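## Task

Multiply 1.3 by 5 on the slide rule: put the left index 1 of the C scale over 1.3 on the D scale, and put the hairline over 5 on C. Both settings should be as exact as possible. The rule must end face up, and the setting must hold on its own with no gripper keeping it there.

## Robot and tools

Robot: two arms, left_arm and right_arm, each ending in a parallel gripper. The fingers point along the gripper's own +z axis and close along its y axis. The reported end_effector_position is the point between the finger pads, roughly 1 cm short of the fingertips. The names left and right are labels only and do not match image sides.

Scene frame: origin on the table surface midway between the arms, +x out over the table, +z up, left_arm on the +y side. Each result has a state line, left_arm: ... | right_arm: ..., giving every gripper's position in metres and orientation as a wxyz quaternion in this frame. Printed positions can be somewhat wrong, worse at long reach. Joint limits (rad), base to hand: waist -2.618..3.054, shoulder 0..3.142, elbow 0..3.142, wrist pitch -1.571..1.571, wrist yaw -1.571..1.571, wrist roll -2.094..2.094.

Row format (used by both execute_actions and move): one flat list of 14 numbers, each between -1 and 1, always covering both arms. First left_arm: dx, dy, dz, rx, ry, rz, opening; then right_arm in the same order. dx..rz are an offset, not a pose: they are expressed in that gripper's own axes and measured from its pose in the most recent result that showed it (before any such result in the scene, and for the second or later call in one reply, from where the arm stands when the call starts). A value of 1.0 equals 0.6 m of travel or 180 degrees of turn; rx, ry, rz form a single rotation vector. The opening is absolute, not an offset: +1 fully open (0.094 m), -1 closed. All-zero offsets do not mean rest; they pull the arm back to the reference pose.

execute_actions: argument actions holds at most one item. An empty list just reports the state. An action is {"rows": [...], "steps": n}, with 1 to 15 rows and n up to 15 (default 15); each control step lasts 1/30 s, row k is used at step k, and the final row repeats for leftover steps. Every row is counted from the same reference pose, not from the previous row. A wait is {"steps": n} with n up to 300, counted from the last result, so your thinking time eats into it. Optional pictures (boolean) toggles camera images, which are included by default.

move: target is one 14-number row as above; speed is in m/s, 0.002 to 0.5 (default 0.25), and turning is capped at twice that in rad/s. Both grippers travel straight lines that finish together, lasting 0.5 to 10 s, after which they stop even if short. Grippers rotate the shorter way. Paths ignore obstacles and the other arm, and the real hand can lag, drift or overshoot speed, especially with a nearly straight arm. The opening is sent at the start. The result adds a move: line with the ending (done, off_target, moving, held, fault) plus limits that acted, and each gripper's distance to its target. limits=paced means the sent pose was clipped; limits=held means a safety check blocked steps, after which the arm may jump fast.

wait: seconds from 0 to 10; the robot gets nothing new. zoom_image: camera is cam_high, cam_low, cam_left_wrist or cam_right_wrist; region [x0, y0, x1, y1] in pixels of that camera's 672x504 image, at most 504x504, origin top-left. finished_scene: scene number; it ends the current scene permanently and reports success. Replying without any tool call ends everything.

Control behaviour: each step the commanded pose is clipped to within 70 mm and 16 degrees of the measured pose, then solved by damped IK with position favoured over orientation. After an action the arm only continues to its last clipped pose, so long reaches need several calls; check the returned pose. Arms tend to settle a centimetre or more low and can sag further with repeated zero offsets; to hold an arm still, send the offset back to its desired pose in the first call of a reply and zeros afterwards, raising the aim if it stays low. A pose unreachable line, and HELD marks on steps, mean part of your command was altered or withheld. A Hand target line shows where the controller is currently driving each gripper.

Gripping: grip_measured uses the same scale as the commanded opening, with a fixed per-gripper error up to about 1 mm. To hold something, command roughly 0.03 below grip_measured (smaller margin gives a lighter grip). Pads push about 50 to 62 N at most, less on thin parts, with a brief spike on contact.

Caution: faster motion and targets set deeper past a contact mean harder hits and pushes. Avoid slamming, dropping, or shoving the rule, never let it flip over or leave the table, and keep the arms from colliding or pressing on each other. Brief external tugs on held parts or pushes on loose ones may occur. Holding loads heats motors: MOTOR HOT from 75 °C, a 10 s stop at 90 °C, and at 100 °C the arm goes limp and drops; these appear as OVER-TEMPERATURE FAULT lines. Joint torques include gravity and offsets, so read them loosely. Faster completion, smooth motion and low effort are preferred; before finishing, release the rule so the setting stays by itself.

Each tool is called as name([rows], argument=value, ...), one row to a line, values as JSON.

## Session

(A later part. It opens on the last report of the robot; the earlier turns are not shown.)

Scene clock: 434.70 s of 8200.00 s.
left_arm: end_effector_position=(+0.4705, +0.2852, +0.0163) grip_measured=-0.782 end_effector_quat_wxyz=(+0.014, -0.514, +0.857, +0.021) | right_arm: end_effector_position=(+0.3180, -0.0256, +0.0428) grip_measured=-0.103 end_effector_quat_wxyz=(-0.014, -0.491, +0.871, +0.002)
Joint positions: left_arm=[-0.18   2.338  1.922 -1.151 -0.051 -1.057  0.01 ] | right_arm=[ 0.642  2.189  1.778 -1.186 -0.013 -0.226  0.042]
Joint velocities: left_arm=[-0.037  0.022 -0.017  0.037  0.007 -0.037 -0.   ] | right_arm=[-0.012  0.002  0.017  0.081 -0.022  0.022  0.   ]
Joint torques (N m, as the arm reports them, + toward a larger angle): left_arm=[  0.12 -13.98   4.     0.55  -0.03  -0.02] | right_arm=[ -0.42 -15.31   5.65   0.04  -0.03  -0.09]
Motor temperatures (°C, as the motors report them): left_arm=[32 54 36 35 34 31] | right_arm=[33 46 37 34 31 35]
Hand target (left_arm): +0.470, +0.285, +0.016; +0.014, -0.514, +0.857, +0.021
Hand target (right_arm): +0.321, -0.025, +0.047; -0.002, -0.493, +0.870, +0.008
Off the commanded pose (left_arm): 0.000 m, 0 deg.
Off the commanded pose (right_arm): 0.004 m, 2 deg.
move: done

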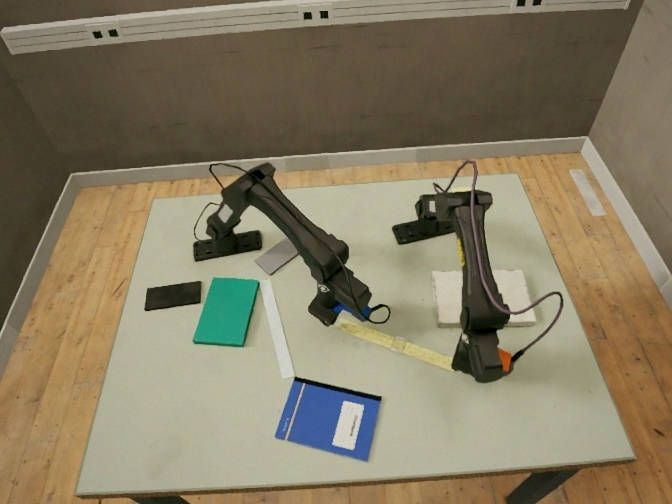

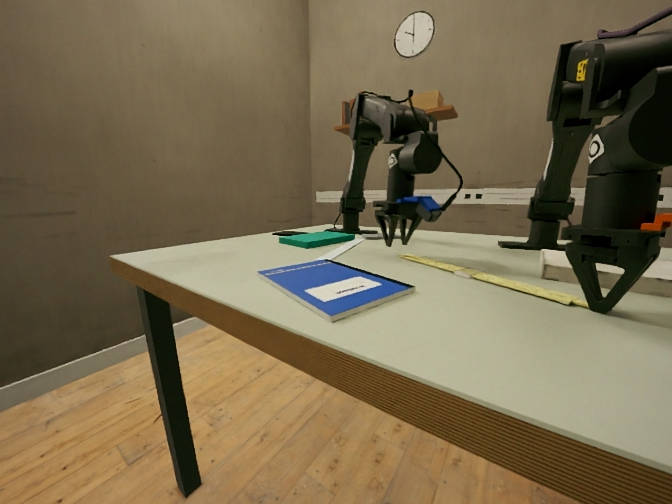

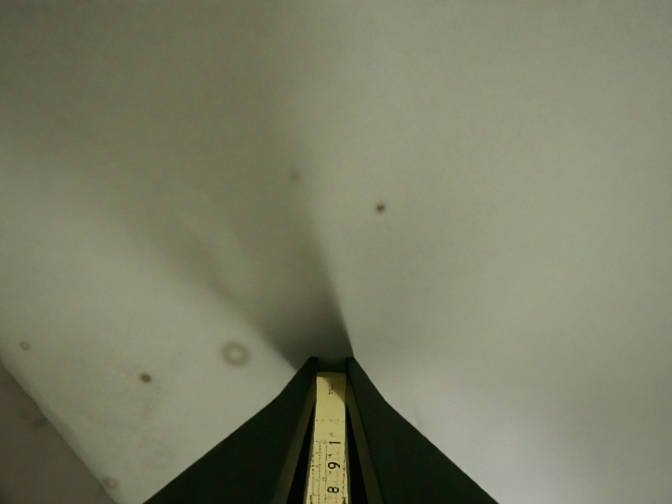

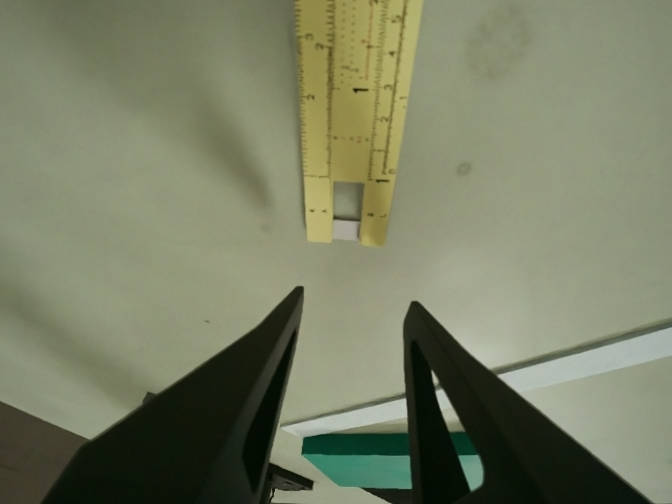

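move(target=[0,0,0,0,0,0,-0.88,-0.092,0.012,0.02,0,0,0,-0.1], speed=0.1)

move(target=[0,0,0,0,0,0,-0.88,0,0,0.03,0,0,0,-0.1], speed=0.04)

Scene clock: 442.83 s of 8200.00 s.
left_arm: end_effector_position=(+0.4705, +0.2852, +0.0163) grip_measured=-0.782 end_effector_quat_wxyz=(+0.014, -0.514, +0.857, +0.021) | right_arm: end_effector_position=(+0.3435, +0.0225, +0.0259) grip_measured=-0.103 end_effector_quat_wxyz=(-0.009, -0.493, +0.870, +0.004)
Joint positions: left_arm=[-0.18   2.338  1.922 -1.151 -0.051 -1.057  0.01 ] | right_arm=[ 0.675  2.429  2.122 -1.278 -0.013 -0.196  0.042]
Joint velocities: left_arm=[ 0.002 -0.002  0.002 -0.022  0.007 -0.022 -0.001] | right_arm=[ 0.017  0.012  0.022 -0.095 -0.037  0.066  0.001]
Joint torques (N m, as the arm reports them, + toward a larger angle): left_arm=[  0.   -13.97   3.94   0.58  -0.02  -0.02] | right_arm=[  0.44 -14.37   9.8   -0.33   0.     0.09]
Motor temperatures (°C, as the motors report them): left_arm=[32 54 36 35 34 31] | right_arm=[33 46 37 34 31 35]
Hand target (left_arm): +0.470, +0.285, +0.016; +0.014, -0.514, +0.857, +0.021
Hand target (right_arm): +0.341, +0.024, +0.029; -0.014, -0.491, +0.871, +0.003
Off the commanded pose (left_arm): 0.000 m, 0 deg.
Off the commanded pose (right_arm): 0.006 m, 1 deg.
After step 90, 4.23 s passed at rest.
move: done

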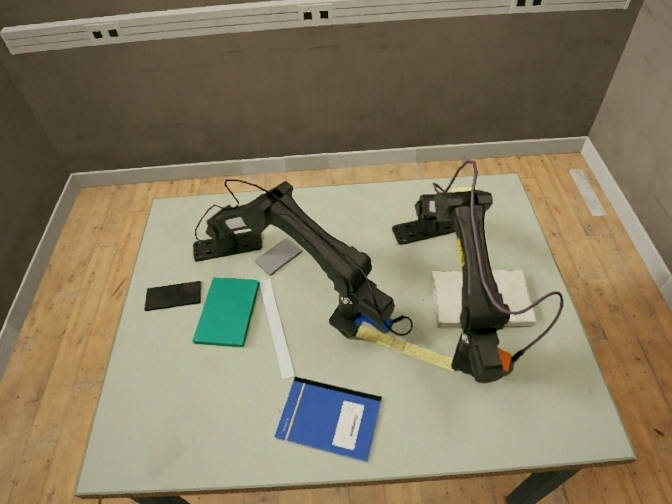

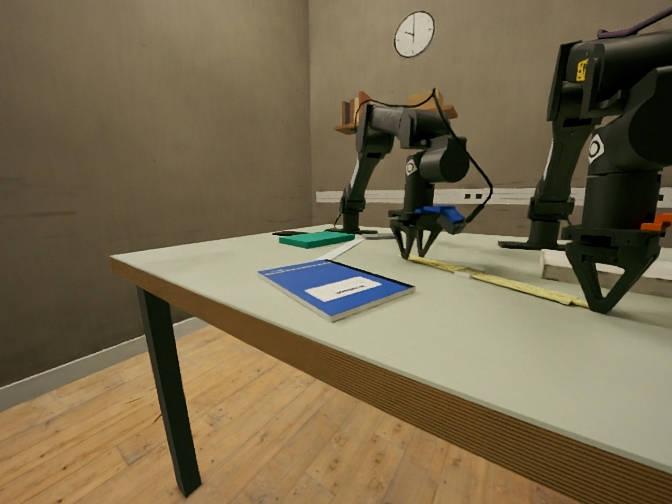

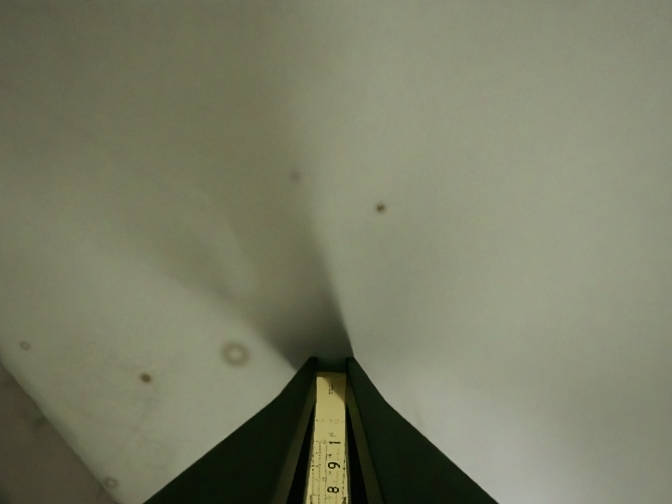

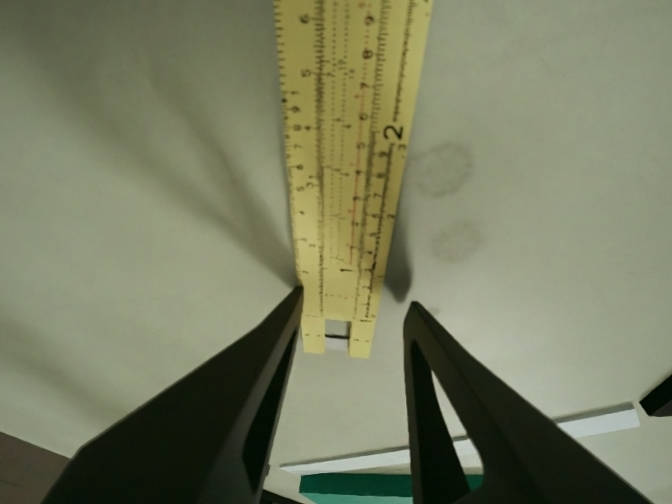

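Scene clock: 443.53 s of 8200.00 s.
left_arm: end_effector_position=(+0.4705, +0.2852, +0.0163) grip_measured=-0.782 end_effector_quat_wxyz=(+0.014, -0.514, +0.857, +0.021) | right_arm: end_effector_position=(+0.3433, +0.0224, +0.0244) grip_measured=-0.103 end_effector_quat_wxyz=(-0.006, -0.493, +0.870, +0.005)
Joint positions: left_arm=[-0.18   2.338  1.922 -1.151 -0.051 -1.057  0.01 ] | right_arm=[ 0.675  2.42   2.099 -1.259 -0.013 -0.196  0.042]
Joint velocities: left_arm=[ 0.007  0.007 -0.012 -0.037  0.007 -0.037  0.   ] | right_arm=[-0.007 -0.012 -0.002 -0.007  0.007 -0.066 -0.001]
Joint torques (N m, as the arm reports them, + toward a larger angle): left_arm=[  0.01 -13.95   3.95   0.56  -0.03  -0.02] | right_arm=[ -0.04 -13.72   3.83   0.25   0.02  -0.02]
Motor temperatures (°C, as the motors report them): left_arm=[32 54 36 35 34 31] | right_arm=[33 46 37 34 31 35]
Hand target (left_arm): +0.470, +0.285, +0.016; +0.014, -0.514, +0.857, +0.021
Hand target (right_arm): +0.343, +0.022, +0.008; -0.010, -0.493, +0.870, +0.004
Off the commanded pose (left_arm): 0.000 m, 0 deg.
Off the commanded pose (right_arm): 0.016 m, 0 deg.
move: off_target (right_arm)

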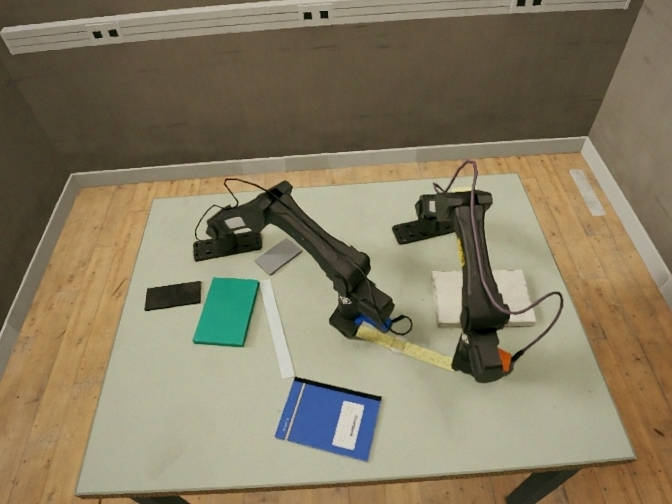

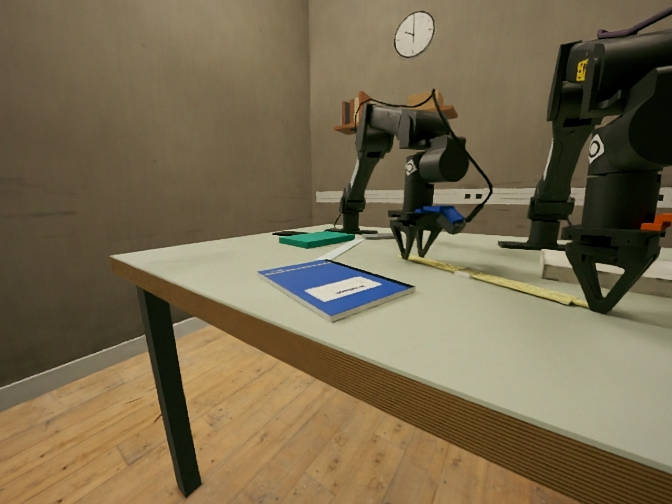

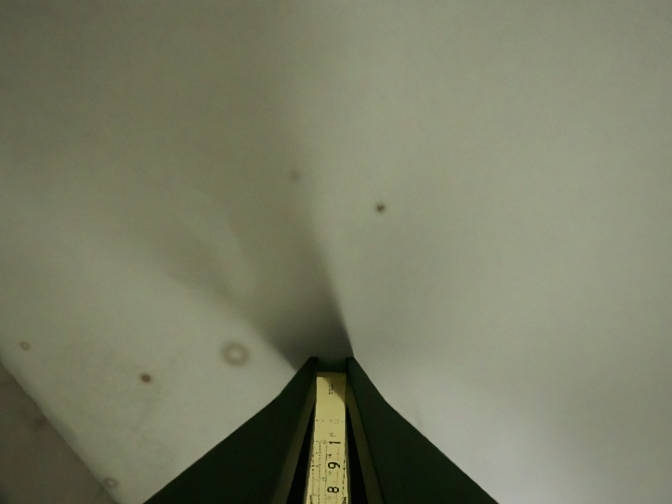

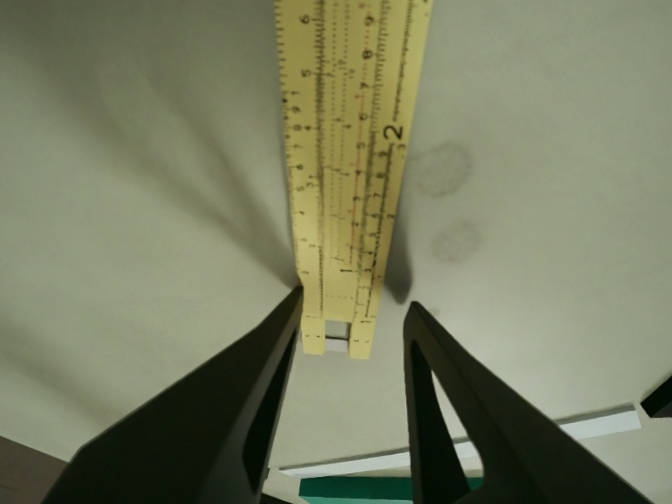

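Left finger is resting on the rule's edge; lifting, shifting sideways and lowering again.

move(target=[0,0,0,0,0,0,-0.88,0,0.028,-0.022,0,0,0,0.0], speed=0.05)

move(target=[0,0,0,0,0,0,-0.88,0,0,0.03,0,0,0,0.0], speed=0.04)

Scene clock: 445.80 s of 8200.00 s.
left_arm: end_effector_position=(+0.4705, +0.2852, +0.0163) grip_measured=-0.782 end_effector_quat_wxyz=(+0.014, -0.511, +0.859, +0.021) | right_arm: end_effector_position=(+0.3343, +0.0278, +0.0255) grip_measured=-0.003 end_effector_quat_wxyz=(-0.008, -0.492, +0.871, +0.000)
Joint positions: left_arm=[-0.18   2.338  1.922 -1.151 -0.051 -1.051  0.01 ] | right_arm=[ 0.7    2.417  2.099 -1.267 -0.006 -0.17   0.047]
Joint velocities: left_arm=[-0.012  0.002  0.017  0.037 -0.022 -0.095 -0.   ] | right_arm=[-0.017  0.007 -0.002  0.037 -0.051  0.081  0.   ]
Joint torques (N m, as the arm reports them, + toward a larger angle): left_arm=[  0.13 -14.02   4.01   0.56  -0.03  -0.09] | right_arm=[  0.84 -16.83   8.78  -0.38  -0.13   0.11]
Motor temperatures (°C, as the motors report them): left_arm=[32 54 36 35 34 31] | right_arm=[33 46 37 34 31 35]
Hand target (left_arm): +0.470, +0.285, +0.016; +0.014, -0.514, +0.857, +0.021
Hand target (right_arm): +0.329, +0.031, +0.037; -0.006, -0.493, +0.870, +0.005
Off the commanded pose (left_arm): 0.000 m, 0 deg.
Off the commanded pose (right_arm): 0.014 m, 1 deg.
move: off_target (right_arm)

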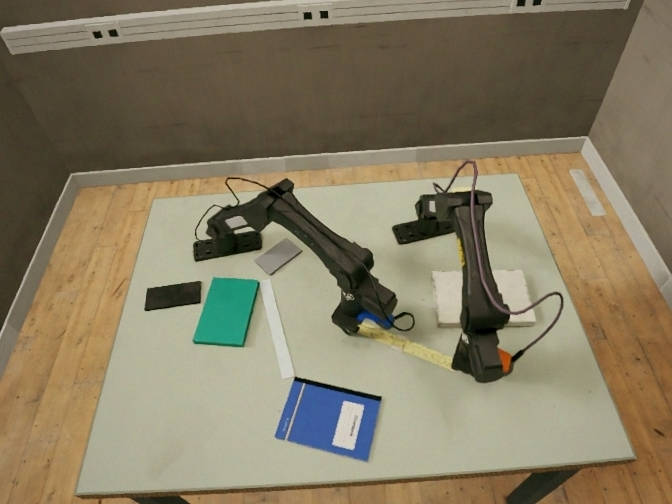

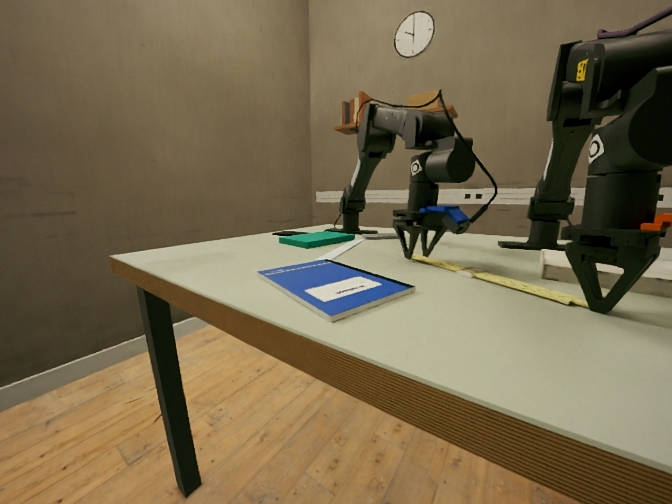

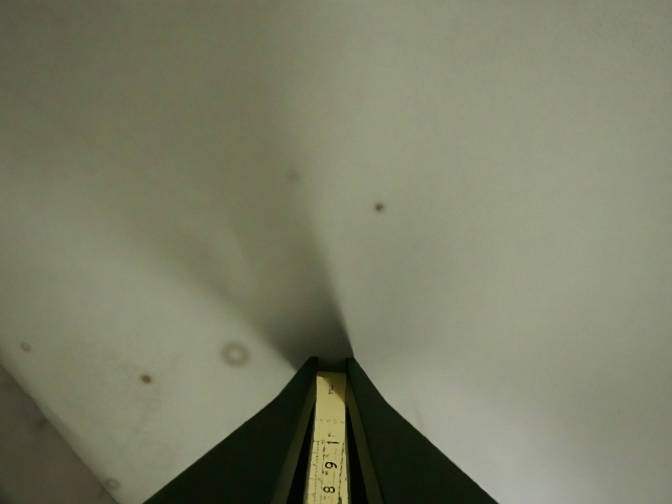

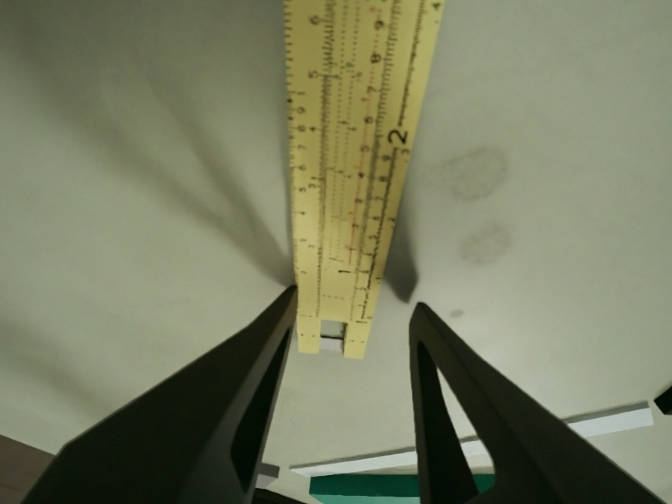

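Scene clock: 446.50 s of 8200.00 s.
left_arm: end_effector_position=(+0.4705, +0.2852, +0.0163) grip_measured=-0.782 end_effector_quat_wxyz=(+0.014, -0.509, +0.860, +0.021) | right_arm: end_effector_position=(+0.3343, +0.0277, +0.0239) grip_measured=-0.003 end_effector_quat_wxyz=(-0.004, -0.492, +0.871, +0.001)
Joint positions: left_arm=[-0.18   2.338  1.922 -1.151 -0.051 -1.046  0.01 ] | right_arm=[ 0.7    2.409  2.078 -1.247 -0.005 -0.17   0.047]
Joint velocities: left_arm=[-0.002 -0.017  0.022  0.007  0.037 -0.022  0.001] | right_arm=[ 0.007 -0.007 -0.007  0.007 -0.022 -0.037 -0.001]
Joint torques (N m, as the arm reports them, + toward a larger angle): left_arm=[ -0.03 -14.04   3.89   0.58  -0.02  -0.07] | right_arm=[ -0.02 -13.75   3.82   0.26  -0.01   0.  ]
Motor temperatures (°C, as the motors report them): left_arm=[32 54 36 35 34 31] | right_arm=[33 46 36 34 31 35]
Hand target (left_arm): +0.470, +0.285, +0.016; +0.014, -0.511, +0.859, +0.021
Hand target (right_arm): +0.334, +0.027, +0.008; -0.008, -0.492, +0.871, +0.000
Off the commanded pose (left_arm): 0.000 m, 0 deg.
Off the commanded pose (right_arm): 0.016 m, 0 deg.
move: off_target (right_arm)

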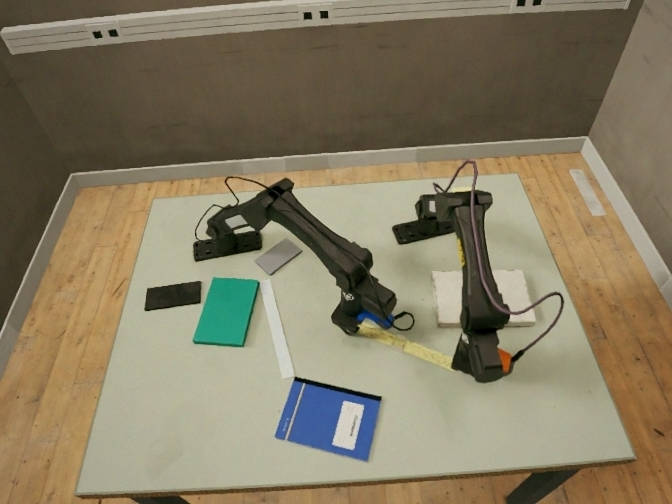

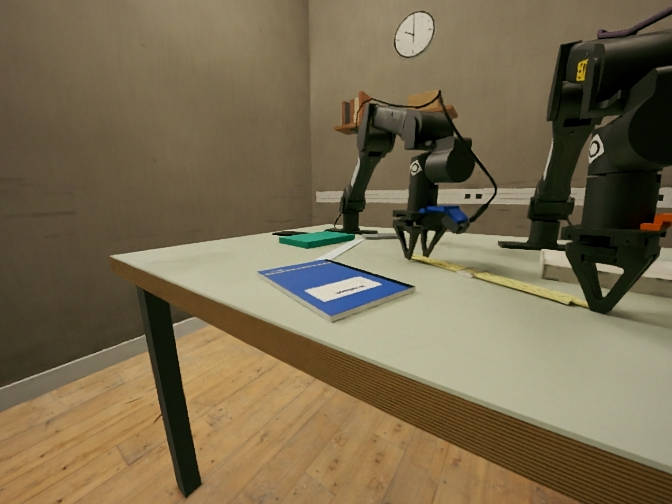

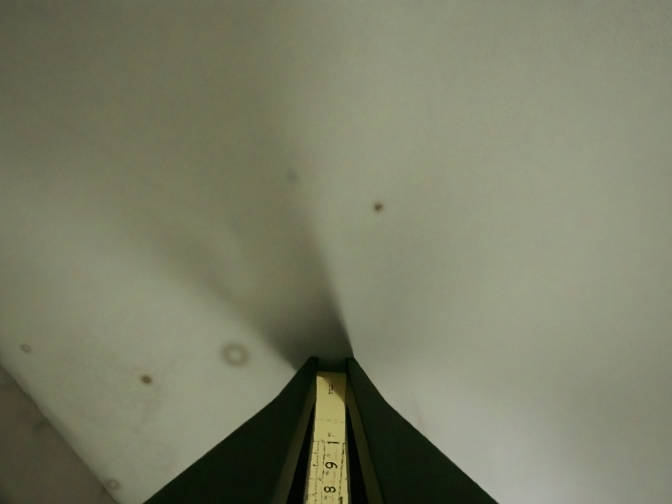

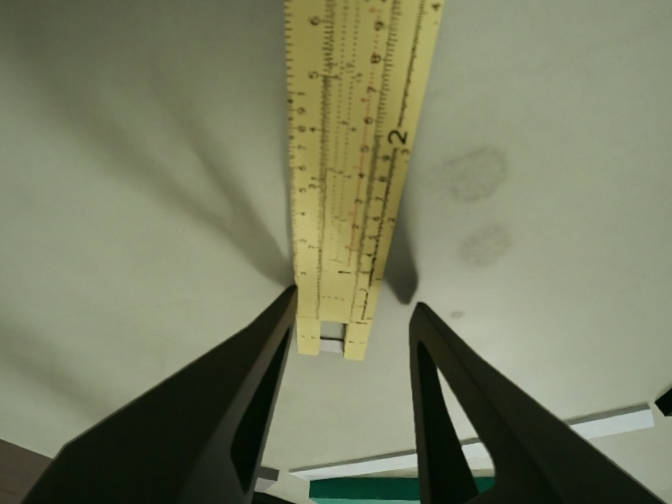

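move(target=[0,0,0,0,0,0,-0.88,0,0,-0.03,0,0,0,0.15], speed=0.05)

move(target=[0,0,0,0,0,0,-0.88,0,0.026,-0.008,0,0,0,0.15], speed=0.05)

move(target=[0,0,0,0,0,0,-0.88,0,0,0.035,0,0,0,0.15], speed=0.04)

Scene clock: 450.13 s of 8200.00 s.
left_arm: end_effector_position=(+0.4705, +0.2852, +0.0163) grip_measured=-0.782 end_effector_quat_wxyz=(+0.014, -0.508, +0.861, +0.021) | right_arm: end_effector_position=(+0.3339, +0.0245, +0.0327) grip_measured=+0.147 end_effector_quat_wxyz=(-0.008, -0.492, +0.871, -0.004)
Joint positions: left_arm=[-0.18   2.338  1.922 -1.151 -0.051 -1.042  0.01 ] | right_arm=[ 0.699  2.406  2.108 -1.291  0.002 -0.17   0.054]
Joint velocities: left_arm=[ 0.002 -0.007 -0.022  0.037 -0.051  0.066 -0.002] | right_arm=[-0.007 -0.007  0.017 -0.037  0.051  0.051 -0.001]
Joint torques (N m, as the arm reports them, + toward a larger angle): left_arm=[ -0.04 -13.93   3.89   0.57  -0.02  -0.07] | right_arm=[  0.28 -15.52   9.82  -0.31  -0.08  -0.04]
Motor temperatures (°C, as the motors report them): left_arm=[32 54 36 35 34 31] | right_arm=[33 45 36 34 31 35]
Hand target (left_arm): +0.470, +0.285, +0.016; +0.014, -0.509, +0.860, +0.021
Hand target (right_arm): +0.334, +0.028, +0.042; -0.004, -0.492, +0.870, +0.001
Off the commanded pose (left_arm): 0.000 m, 0 deg.
Off the commanded pose (right_arm): 0.010 m, 1 deg.
move: done

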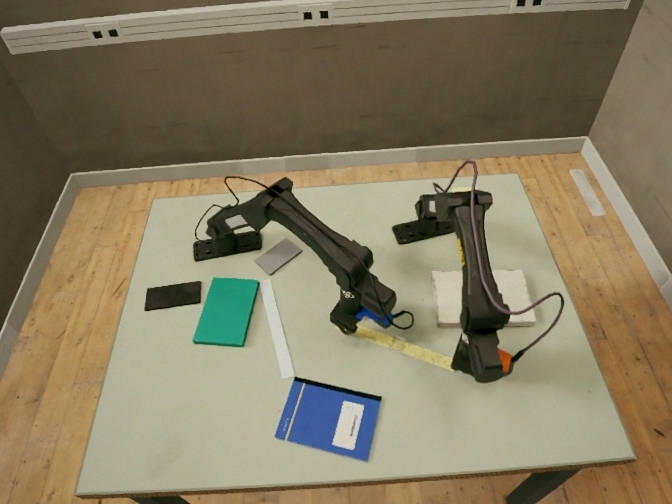

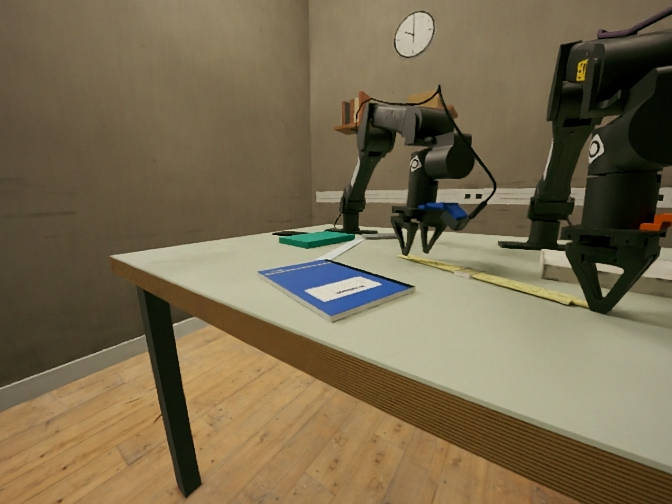

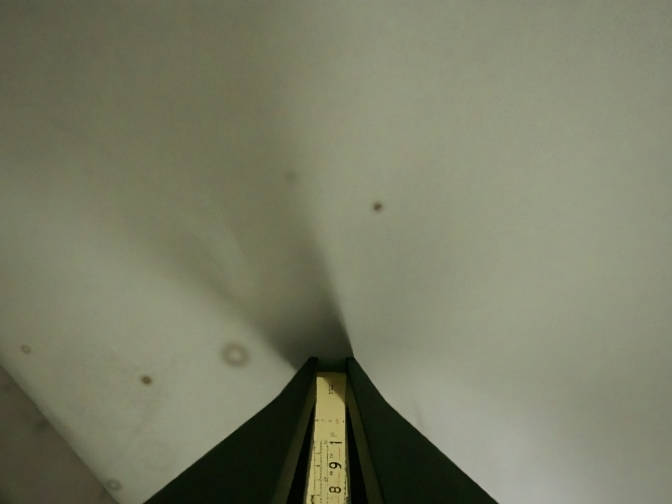

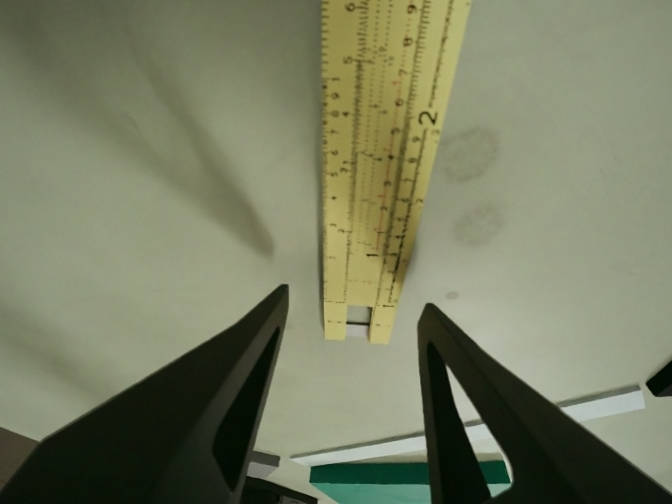

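Scene clock: 450.90 s of 8200.00 s.
left_arm: end_effector_position=(+0.4705, +0.2852, +0.0163) grip_measured=-0.782 end_effector_quat_wxyz=(+0.014, -0.508, +0.861, +0.021) | right_arm: end_effector_position=(+0.3236, +0.0330, +0.0327) grip_measured=+0.147 end_effector_quat_wxyz=(-0.008, -0.494, +0.869, -0.004)
Joint positions: left_arm=[-0.18   2.338  1.922 -1.151 -0.051 -1.042  0.01 ] | right_arm=[ 0.728  2.406  2.108 -1.291  0.002 -0.146  0.054]
Joint velocities: left_arm=[-0.017  0.002  0.012  0.022  0.022 -0.007  0.   ] | right_arm=[ 0.022  0.007  0.007  0.051  0.022 -0.081  0.001]
Joint torques (N m, as the arm reports them, + toward a larger angle): left_arm=[  0.13 -13.87   3.92   0.55  -0.02   0.  ] | right_arm=[  0.51 -16.39   6.9   -0.23  -0.01   0.04]
Motor temperatures (°C, as the motors report them): left_arm=[32 54 36 35 34 31] | right_arm=[33 45 36 34 31 35]
Hand target (left_arm): +0.470, +0.285, +0.016; +0.014, -0.508, +0.861, +0.021
Hand target (right_arm): +0.321, +0.033, +0.037; -0.009, -0.492, +0.871, -0.004
Off the commanded pose (left_arm): 0.000 m, 0 deg.
Off the commanded pose (right_arm): 0.006 m, 0 deg.
move: done

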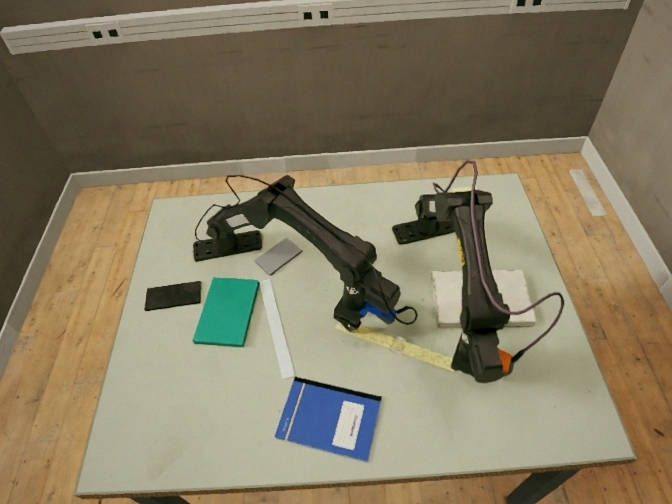

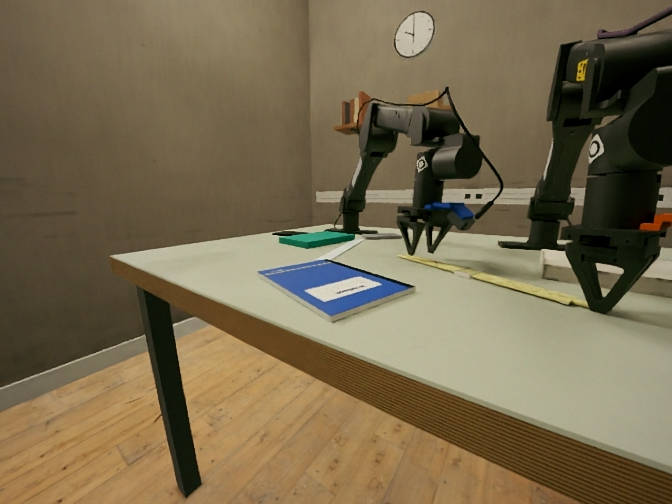

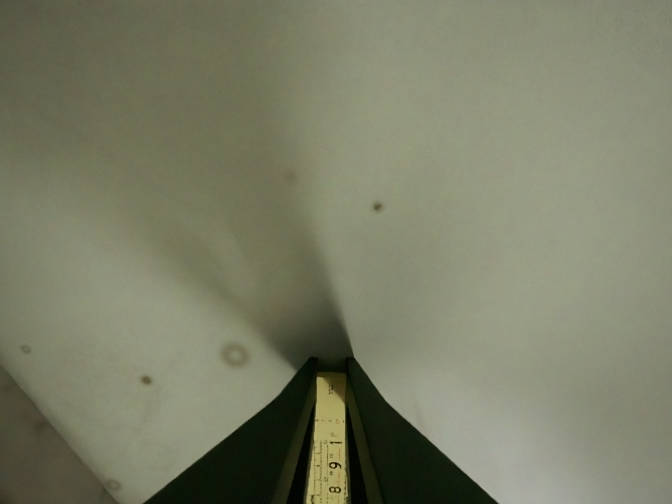

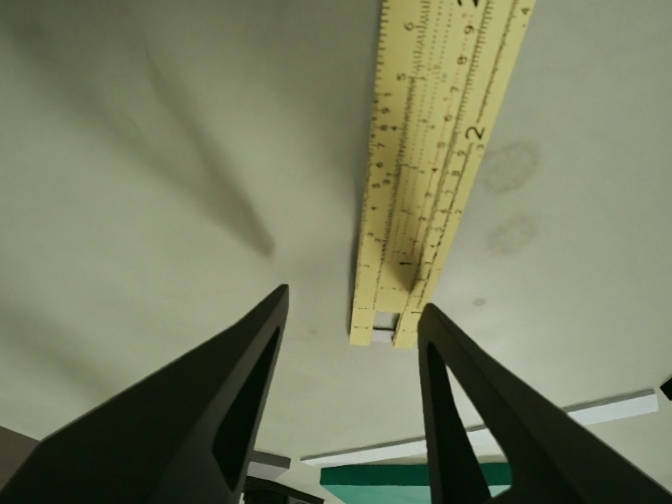

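Scene clock: 451.67 s of 8200.00 s.
left_arm: end_effector_position=(+0.4705, +0.2852, +0.0163) grip_measured=-0.782 end_effector_quat_wxyz=(+0.014, -0.508, +0.861, +0.021) | right_arm: end_effector_position=(+0.3221, +0.0309, +0.0243) grip_measured=+0.147 end_effector_quat_wxyz=(-0.011, -0.494, +0.869, -0.006)
Joint positions: left_arm=[-0.18   2.338  1.922 -1.151 -0.051 -1.042  0.01 ] | right_arm=[ 0.728  2.405  2.071 -1.263  0.003 -0.146  0.054]
Joint velocities: left_arm=[-0.012 -0.002 -0.002 -0.037 -0.007 -0.037  0.001] | right_arm=[ 0.012  0.002 -0.007  0.022  0.007 -0.051 -0.   ]
Joint torques (N m, as the arm reports them, + toward a larger angle): left_arm=[  0.06 -13.95   3.9    0.56  -0.02  -0.01] | right_arm=[  0.05 -13.98   4.12   0.28   0.01  -0.01]
Motor temperatures (°C, as the motors report them): left_arm=[32 54 36 35 34 31] | right_arm=[33 45 36 34 31 35]
Hand target (left_arm): +0.470, +0.285, +0.016; +0.014, -0.508, +0.861, +0.021
Hand target (right_arm): +0.323, +0.032, +0.012; -0.009, -0.494, +0.869, -0.005
Off the commanded pose (left_arm): 0.000 m, 0 deg.
Off the commanded pose (right_arm): 0.013 m, 0 deg.
move: off_target (right_arm)

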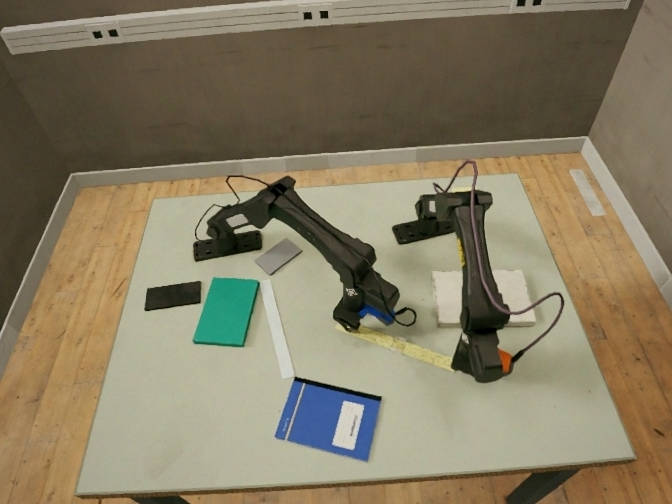

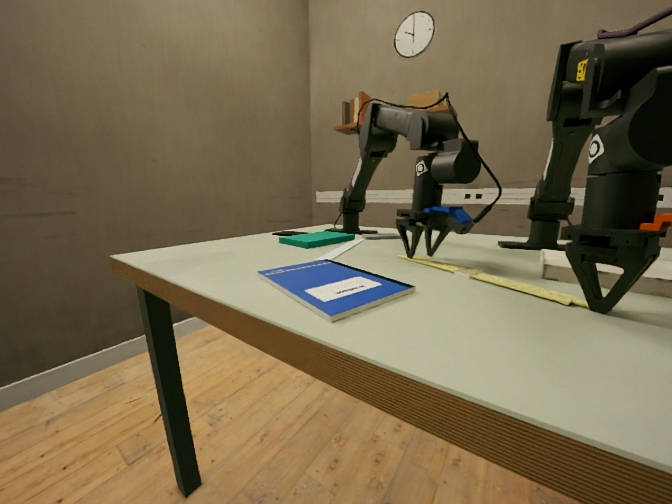

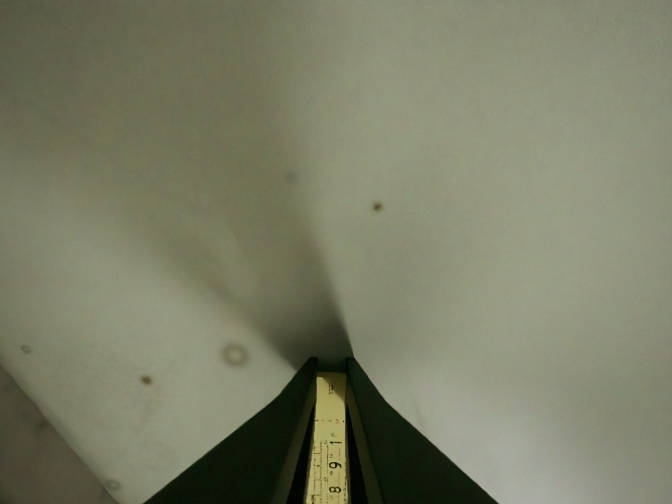

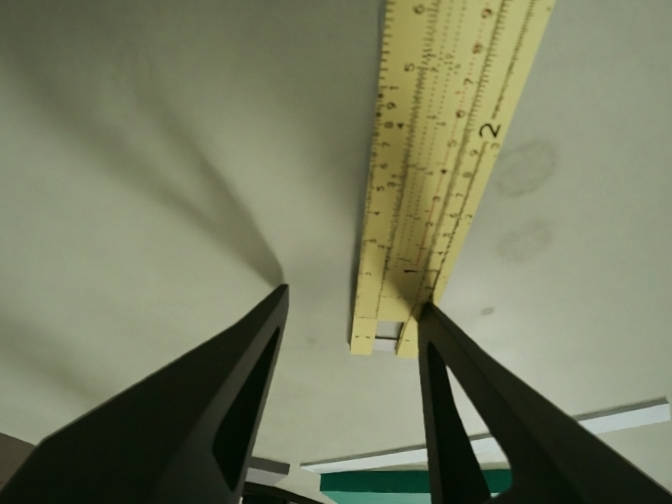

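move(target=[0,0,0,0,0,0,-0.88,0,0,-0.03,0,0,0,0.3], speed=0.05)

move(target=[0,0,0,0,0,0,-0.88,0,-0.024,-0.008,0,0,0,0.3], speed=0.05)

Scene clock: 455.43 s of 8200.00 s.
left_arm: end_effector_position=(+0.4705, +0.2852, +0.0163) grip_measured=-0.782 end_effector_quat_wxyz=(+0.014, -0.508, +0.861, +0.021) | right_arm: end_effector_position=(+0.3201, +0.0287, +0.0330) grip_measured=+0.297 end_effector_quat_wxyz=(-0.018, -0.494, +0.869, -0.008)
Joint positions: left_arm=[-0.18   2.338  1.922 -1.151 -0.051 -1.042  0.01 ] | right_arm=[ 0.728  2.404  2.104 -1.311  0.003 -0.146  0.061]
Joint velocities: left_arm=[ 0.017 -0.007 -0.017  0.007 -0.007  0.007  0.   ] | right_arm=[ 0.002  0.007  0.012 -0.007  0.037  0.022  0.   ]
Joint torques (N m, as the arm reports them, + toward a larger angle): left_arm=[  0.02 -14.03   3.9    0.57   0.    -0.03] | right_arm=[ -0.07 -15.44  10.21  -0.38  -0.02  -0.01]
Motor temperatures (°C, as the motors report them): left_arm=[32 54 36 35 34 31] | right_arm=[33 45 36 34 31 35]
Hand target (left_arm): +0.470, +0.285, +0.016; +0.014, -0.508, +0.861, +0.021
Hand target (right_arm): +0.322, +0.031, +0.042; -0.011, -0.494, +0.869, -0.006
Off the commanded pose (left_arm): 0.000 m, 0 deg.
Off the commanded pose (right_arm): 0.010 m, 1 deg.
move: done

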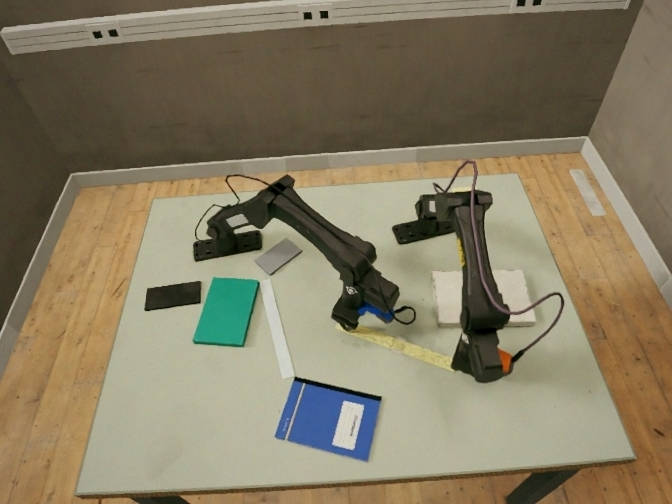

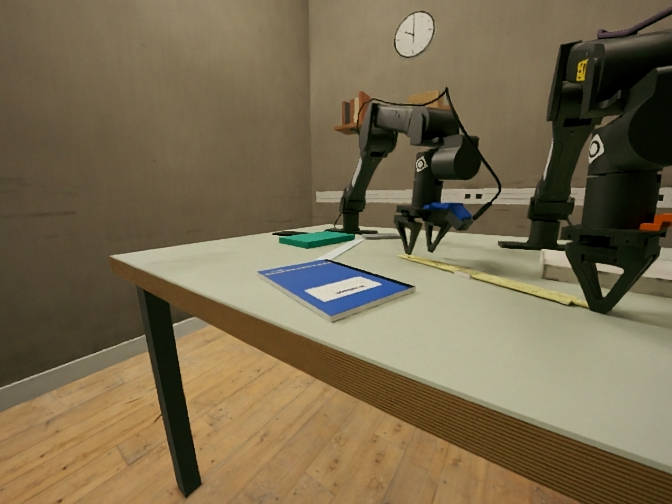

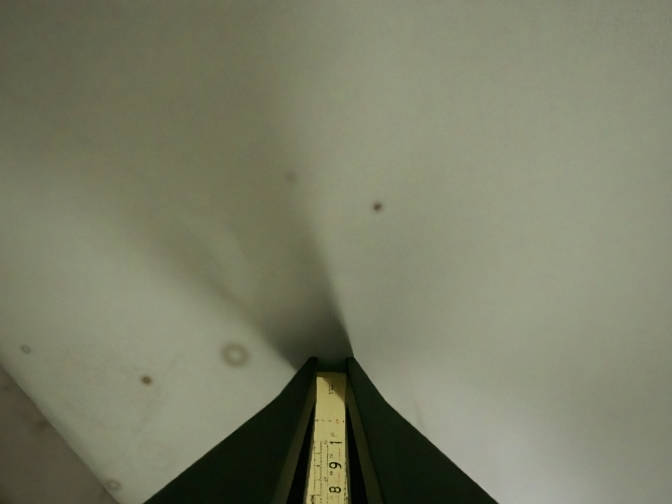

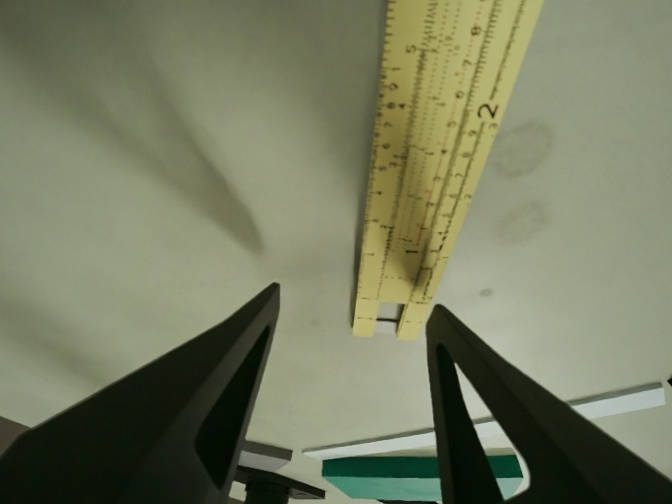

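Scene clock: 456.20 s of 8200.00 s.
left_arm: end_effector_position=(+0.4705, +0.2852, +0.0163) grip_measured=-0.782 end_effector_quat_wxyz=(+0.014, -0.508, +0.861, +0.021) | right_arm: end_effector_position=(+0.3283, +0.0200, +0.0330) grip_measured=+0.297 end_effector_quat_wxyz=(-0.021, -0.492, +0.871, -0.009)
Joint positions: left_arm=[-0.18   2.338  1.922 -1.151 -0.051 -1.042  0.01 ] | right_arm=[ 0.702  2.404  2.104 -1.317  0.003 -0.167  0.061]
Joint velocities: left_arm=[ 0.007 -0.002 -0.007 -0.007  0.007  0.066  0.   ] | right_arm=[-0.037  0.002 -0.017 -0.037  0.051  0.051  0.   ]
Joint torques (N m, as the arm reports them, + toward a larger angle): left_arm=[  0.05 -13.89   3.95   0.55  -0.03   0.  ] | right_arm=[ -0.33 -14.25  10.47  -0.4    0.04   0.01]
Motor temperatures (°C, as the motors report them): left_arm=[32 54 36 35 34 31] | right_arm=[33 45 36 34 31 35]
Hand target (left_arm): +0.470, +0.285, +0.016; +0.014, -0.508, +0.861, +0.021
Hand target (right_arm): +0.333, +0.021, +0.038; -0.017, -0.494, +0.869, -0.008
Off the commanded pose (left_arm): 0.000 m, 0 deg.
Off the commanded pose (right_arm): 0.007 m, 0 deg.
move: done

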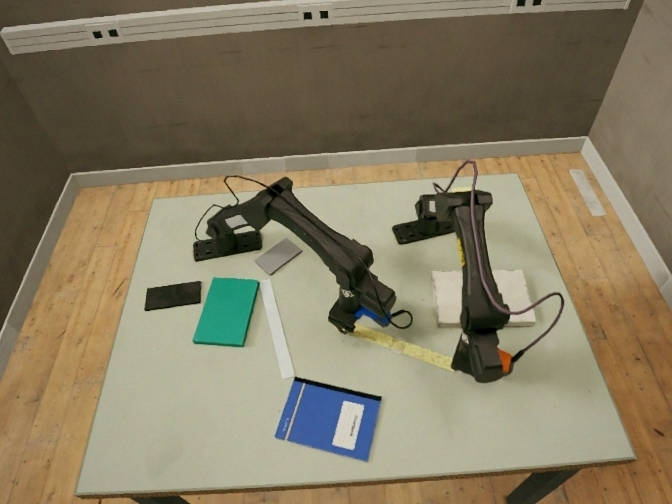

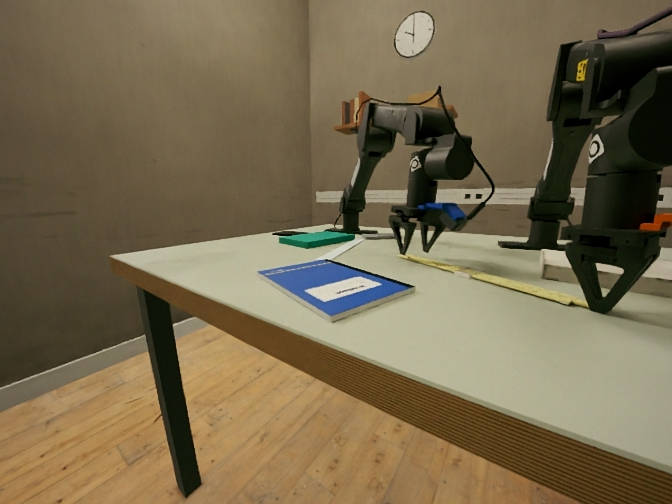

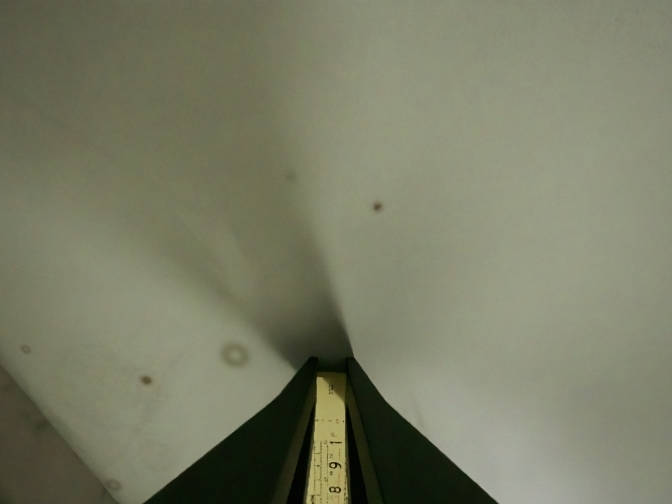

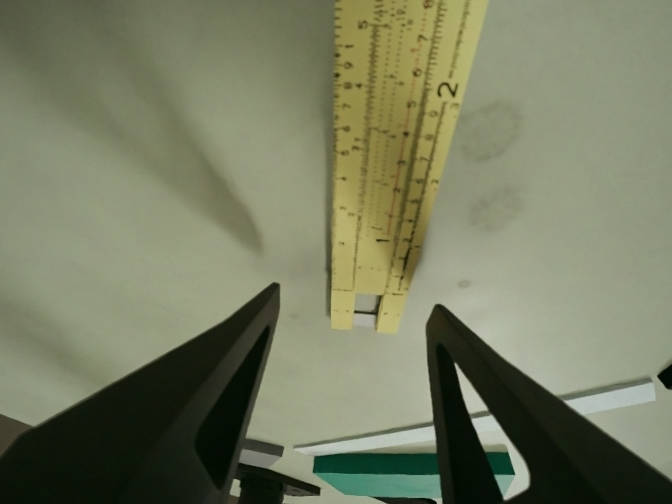

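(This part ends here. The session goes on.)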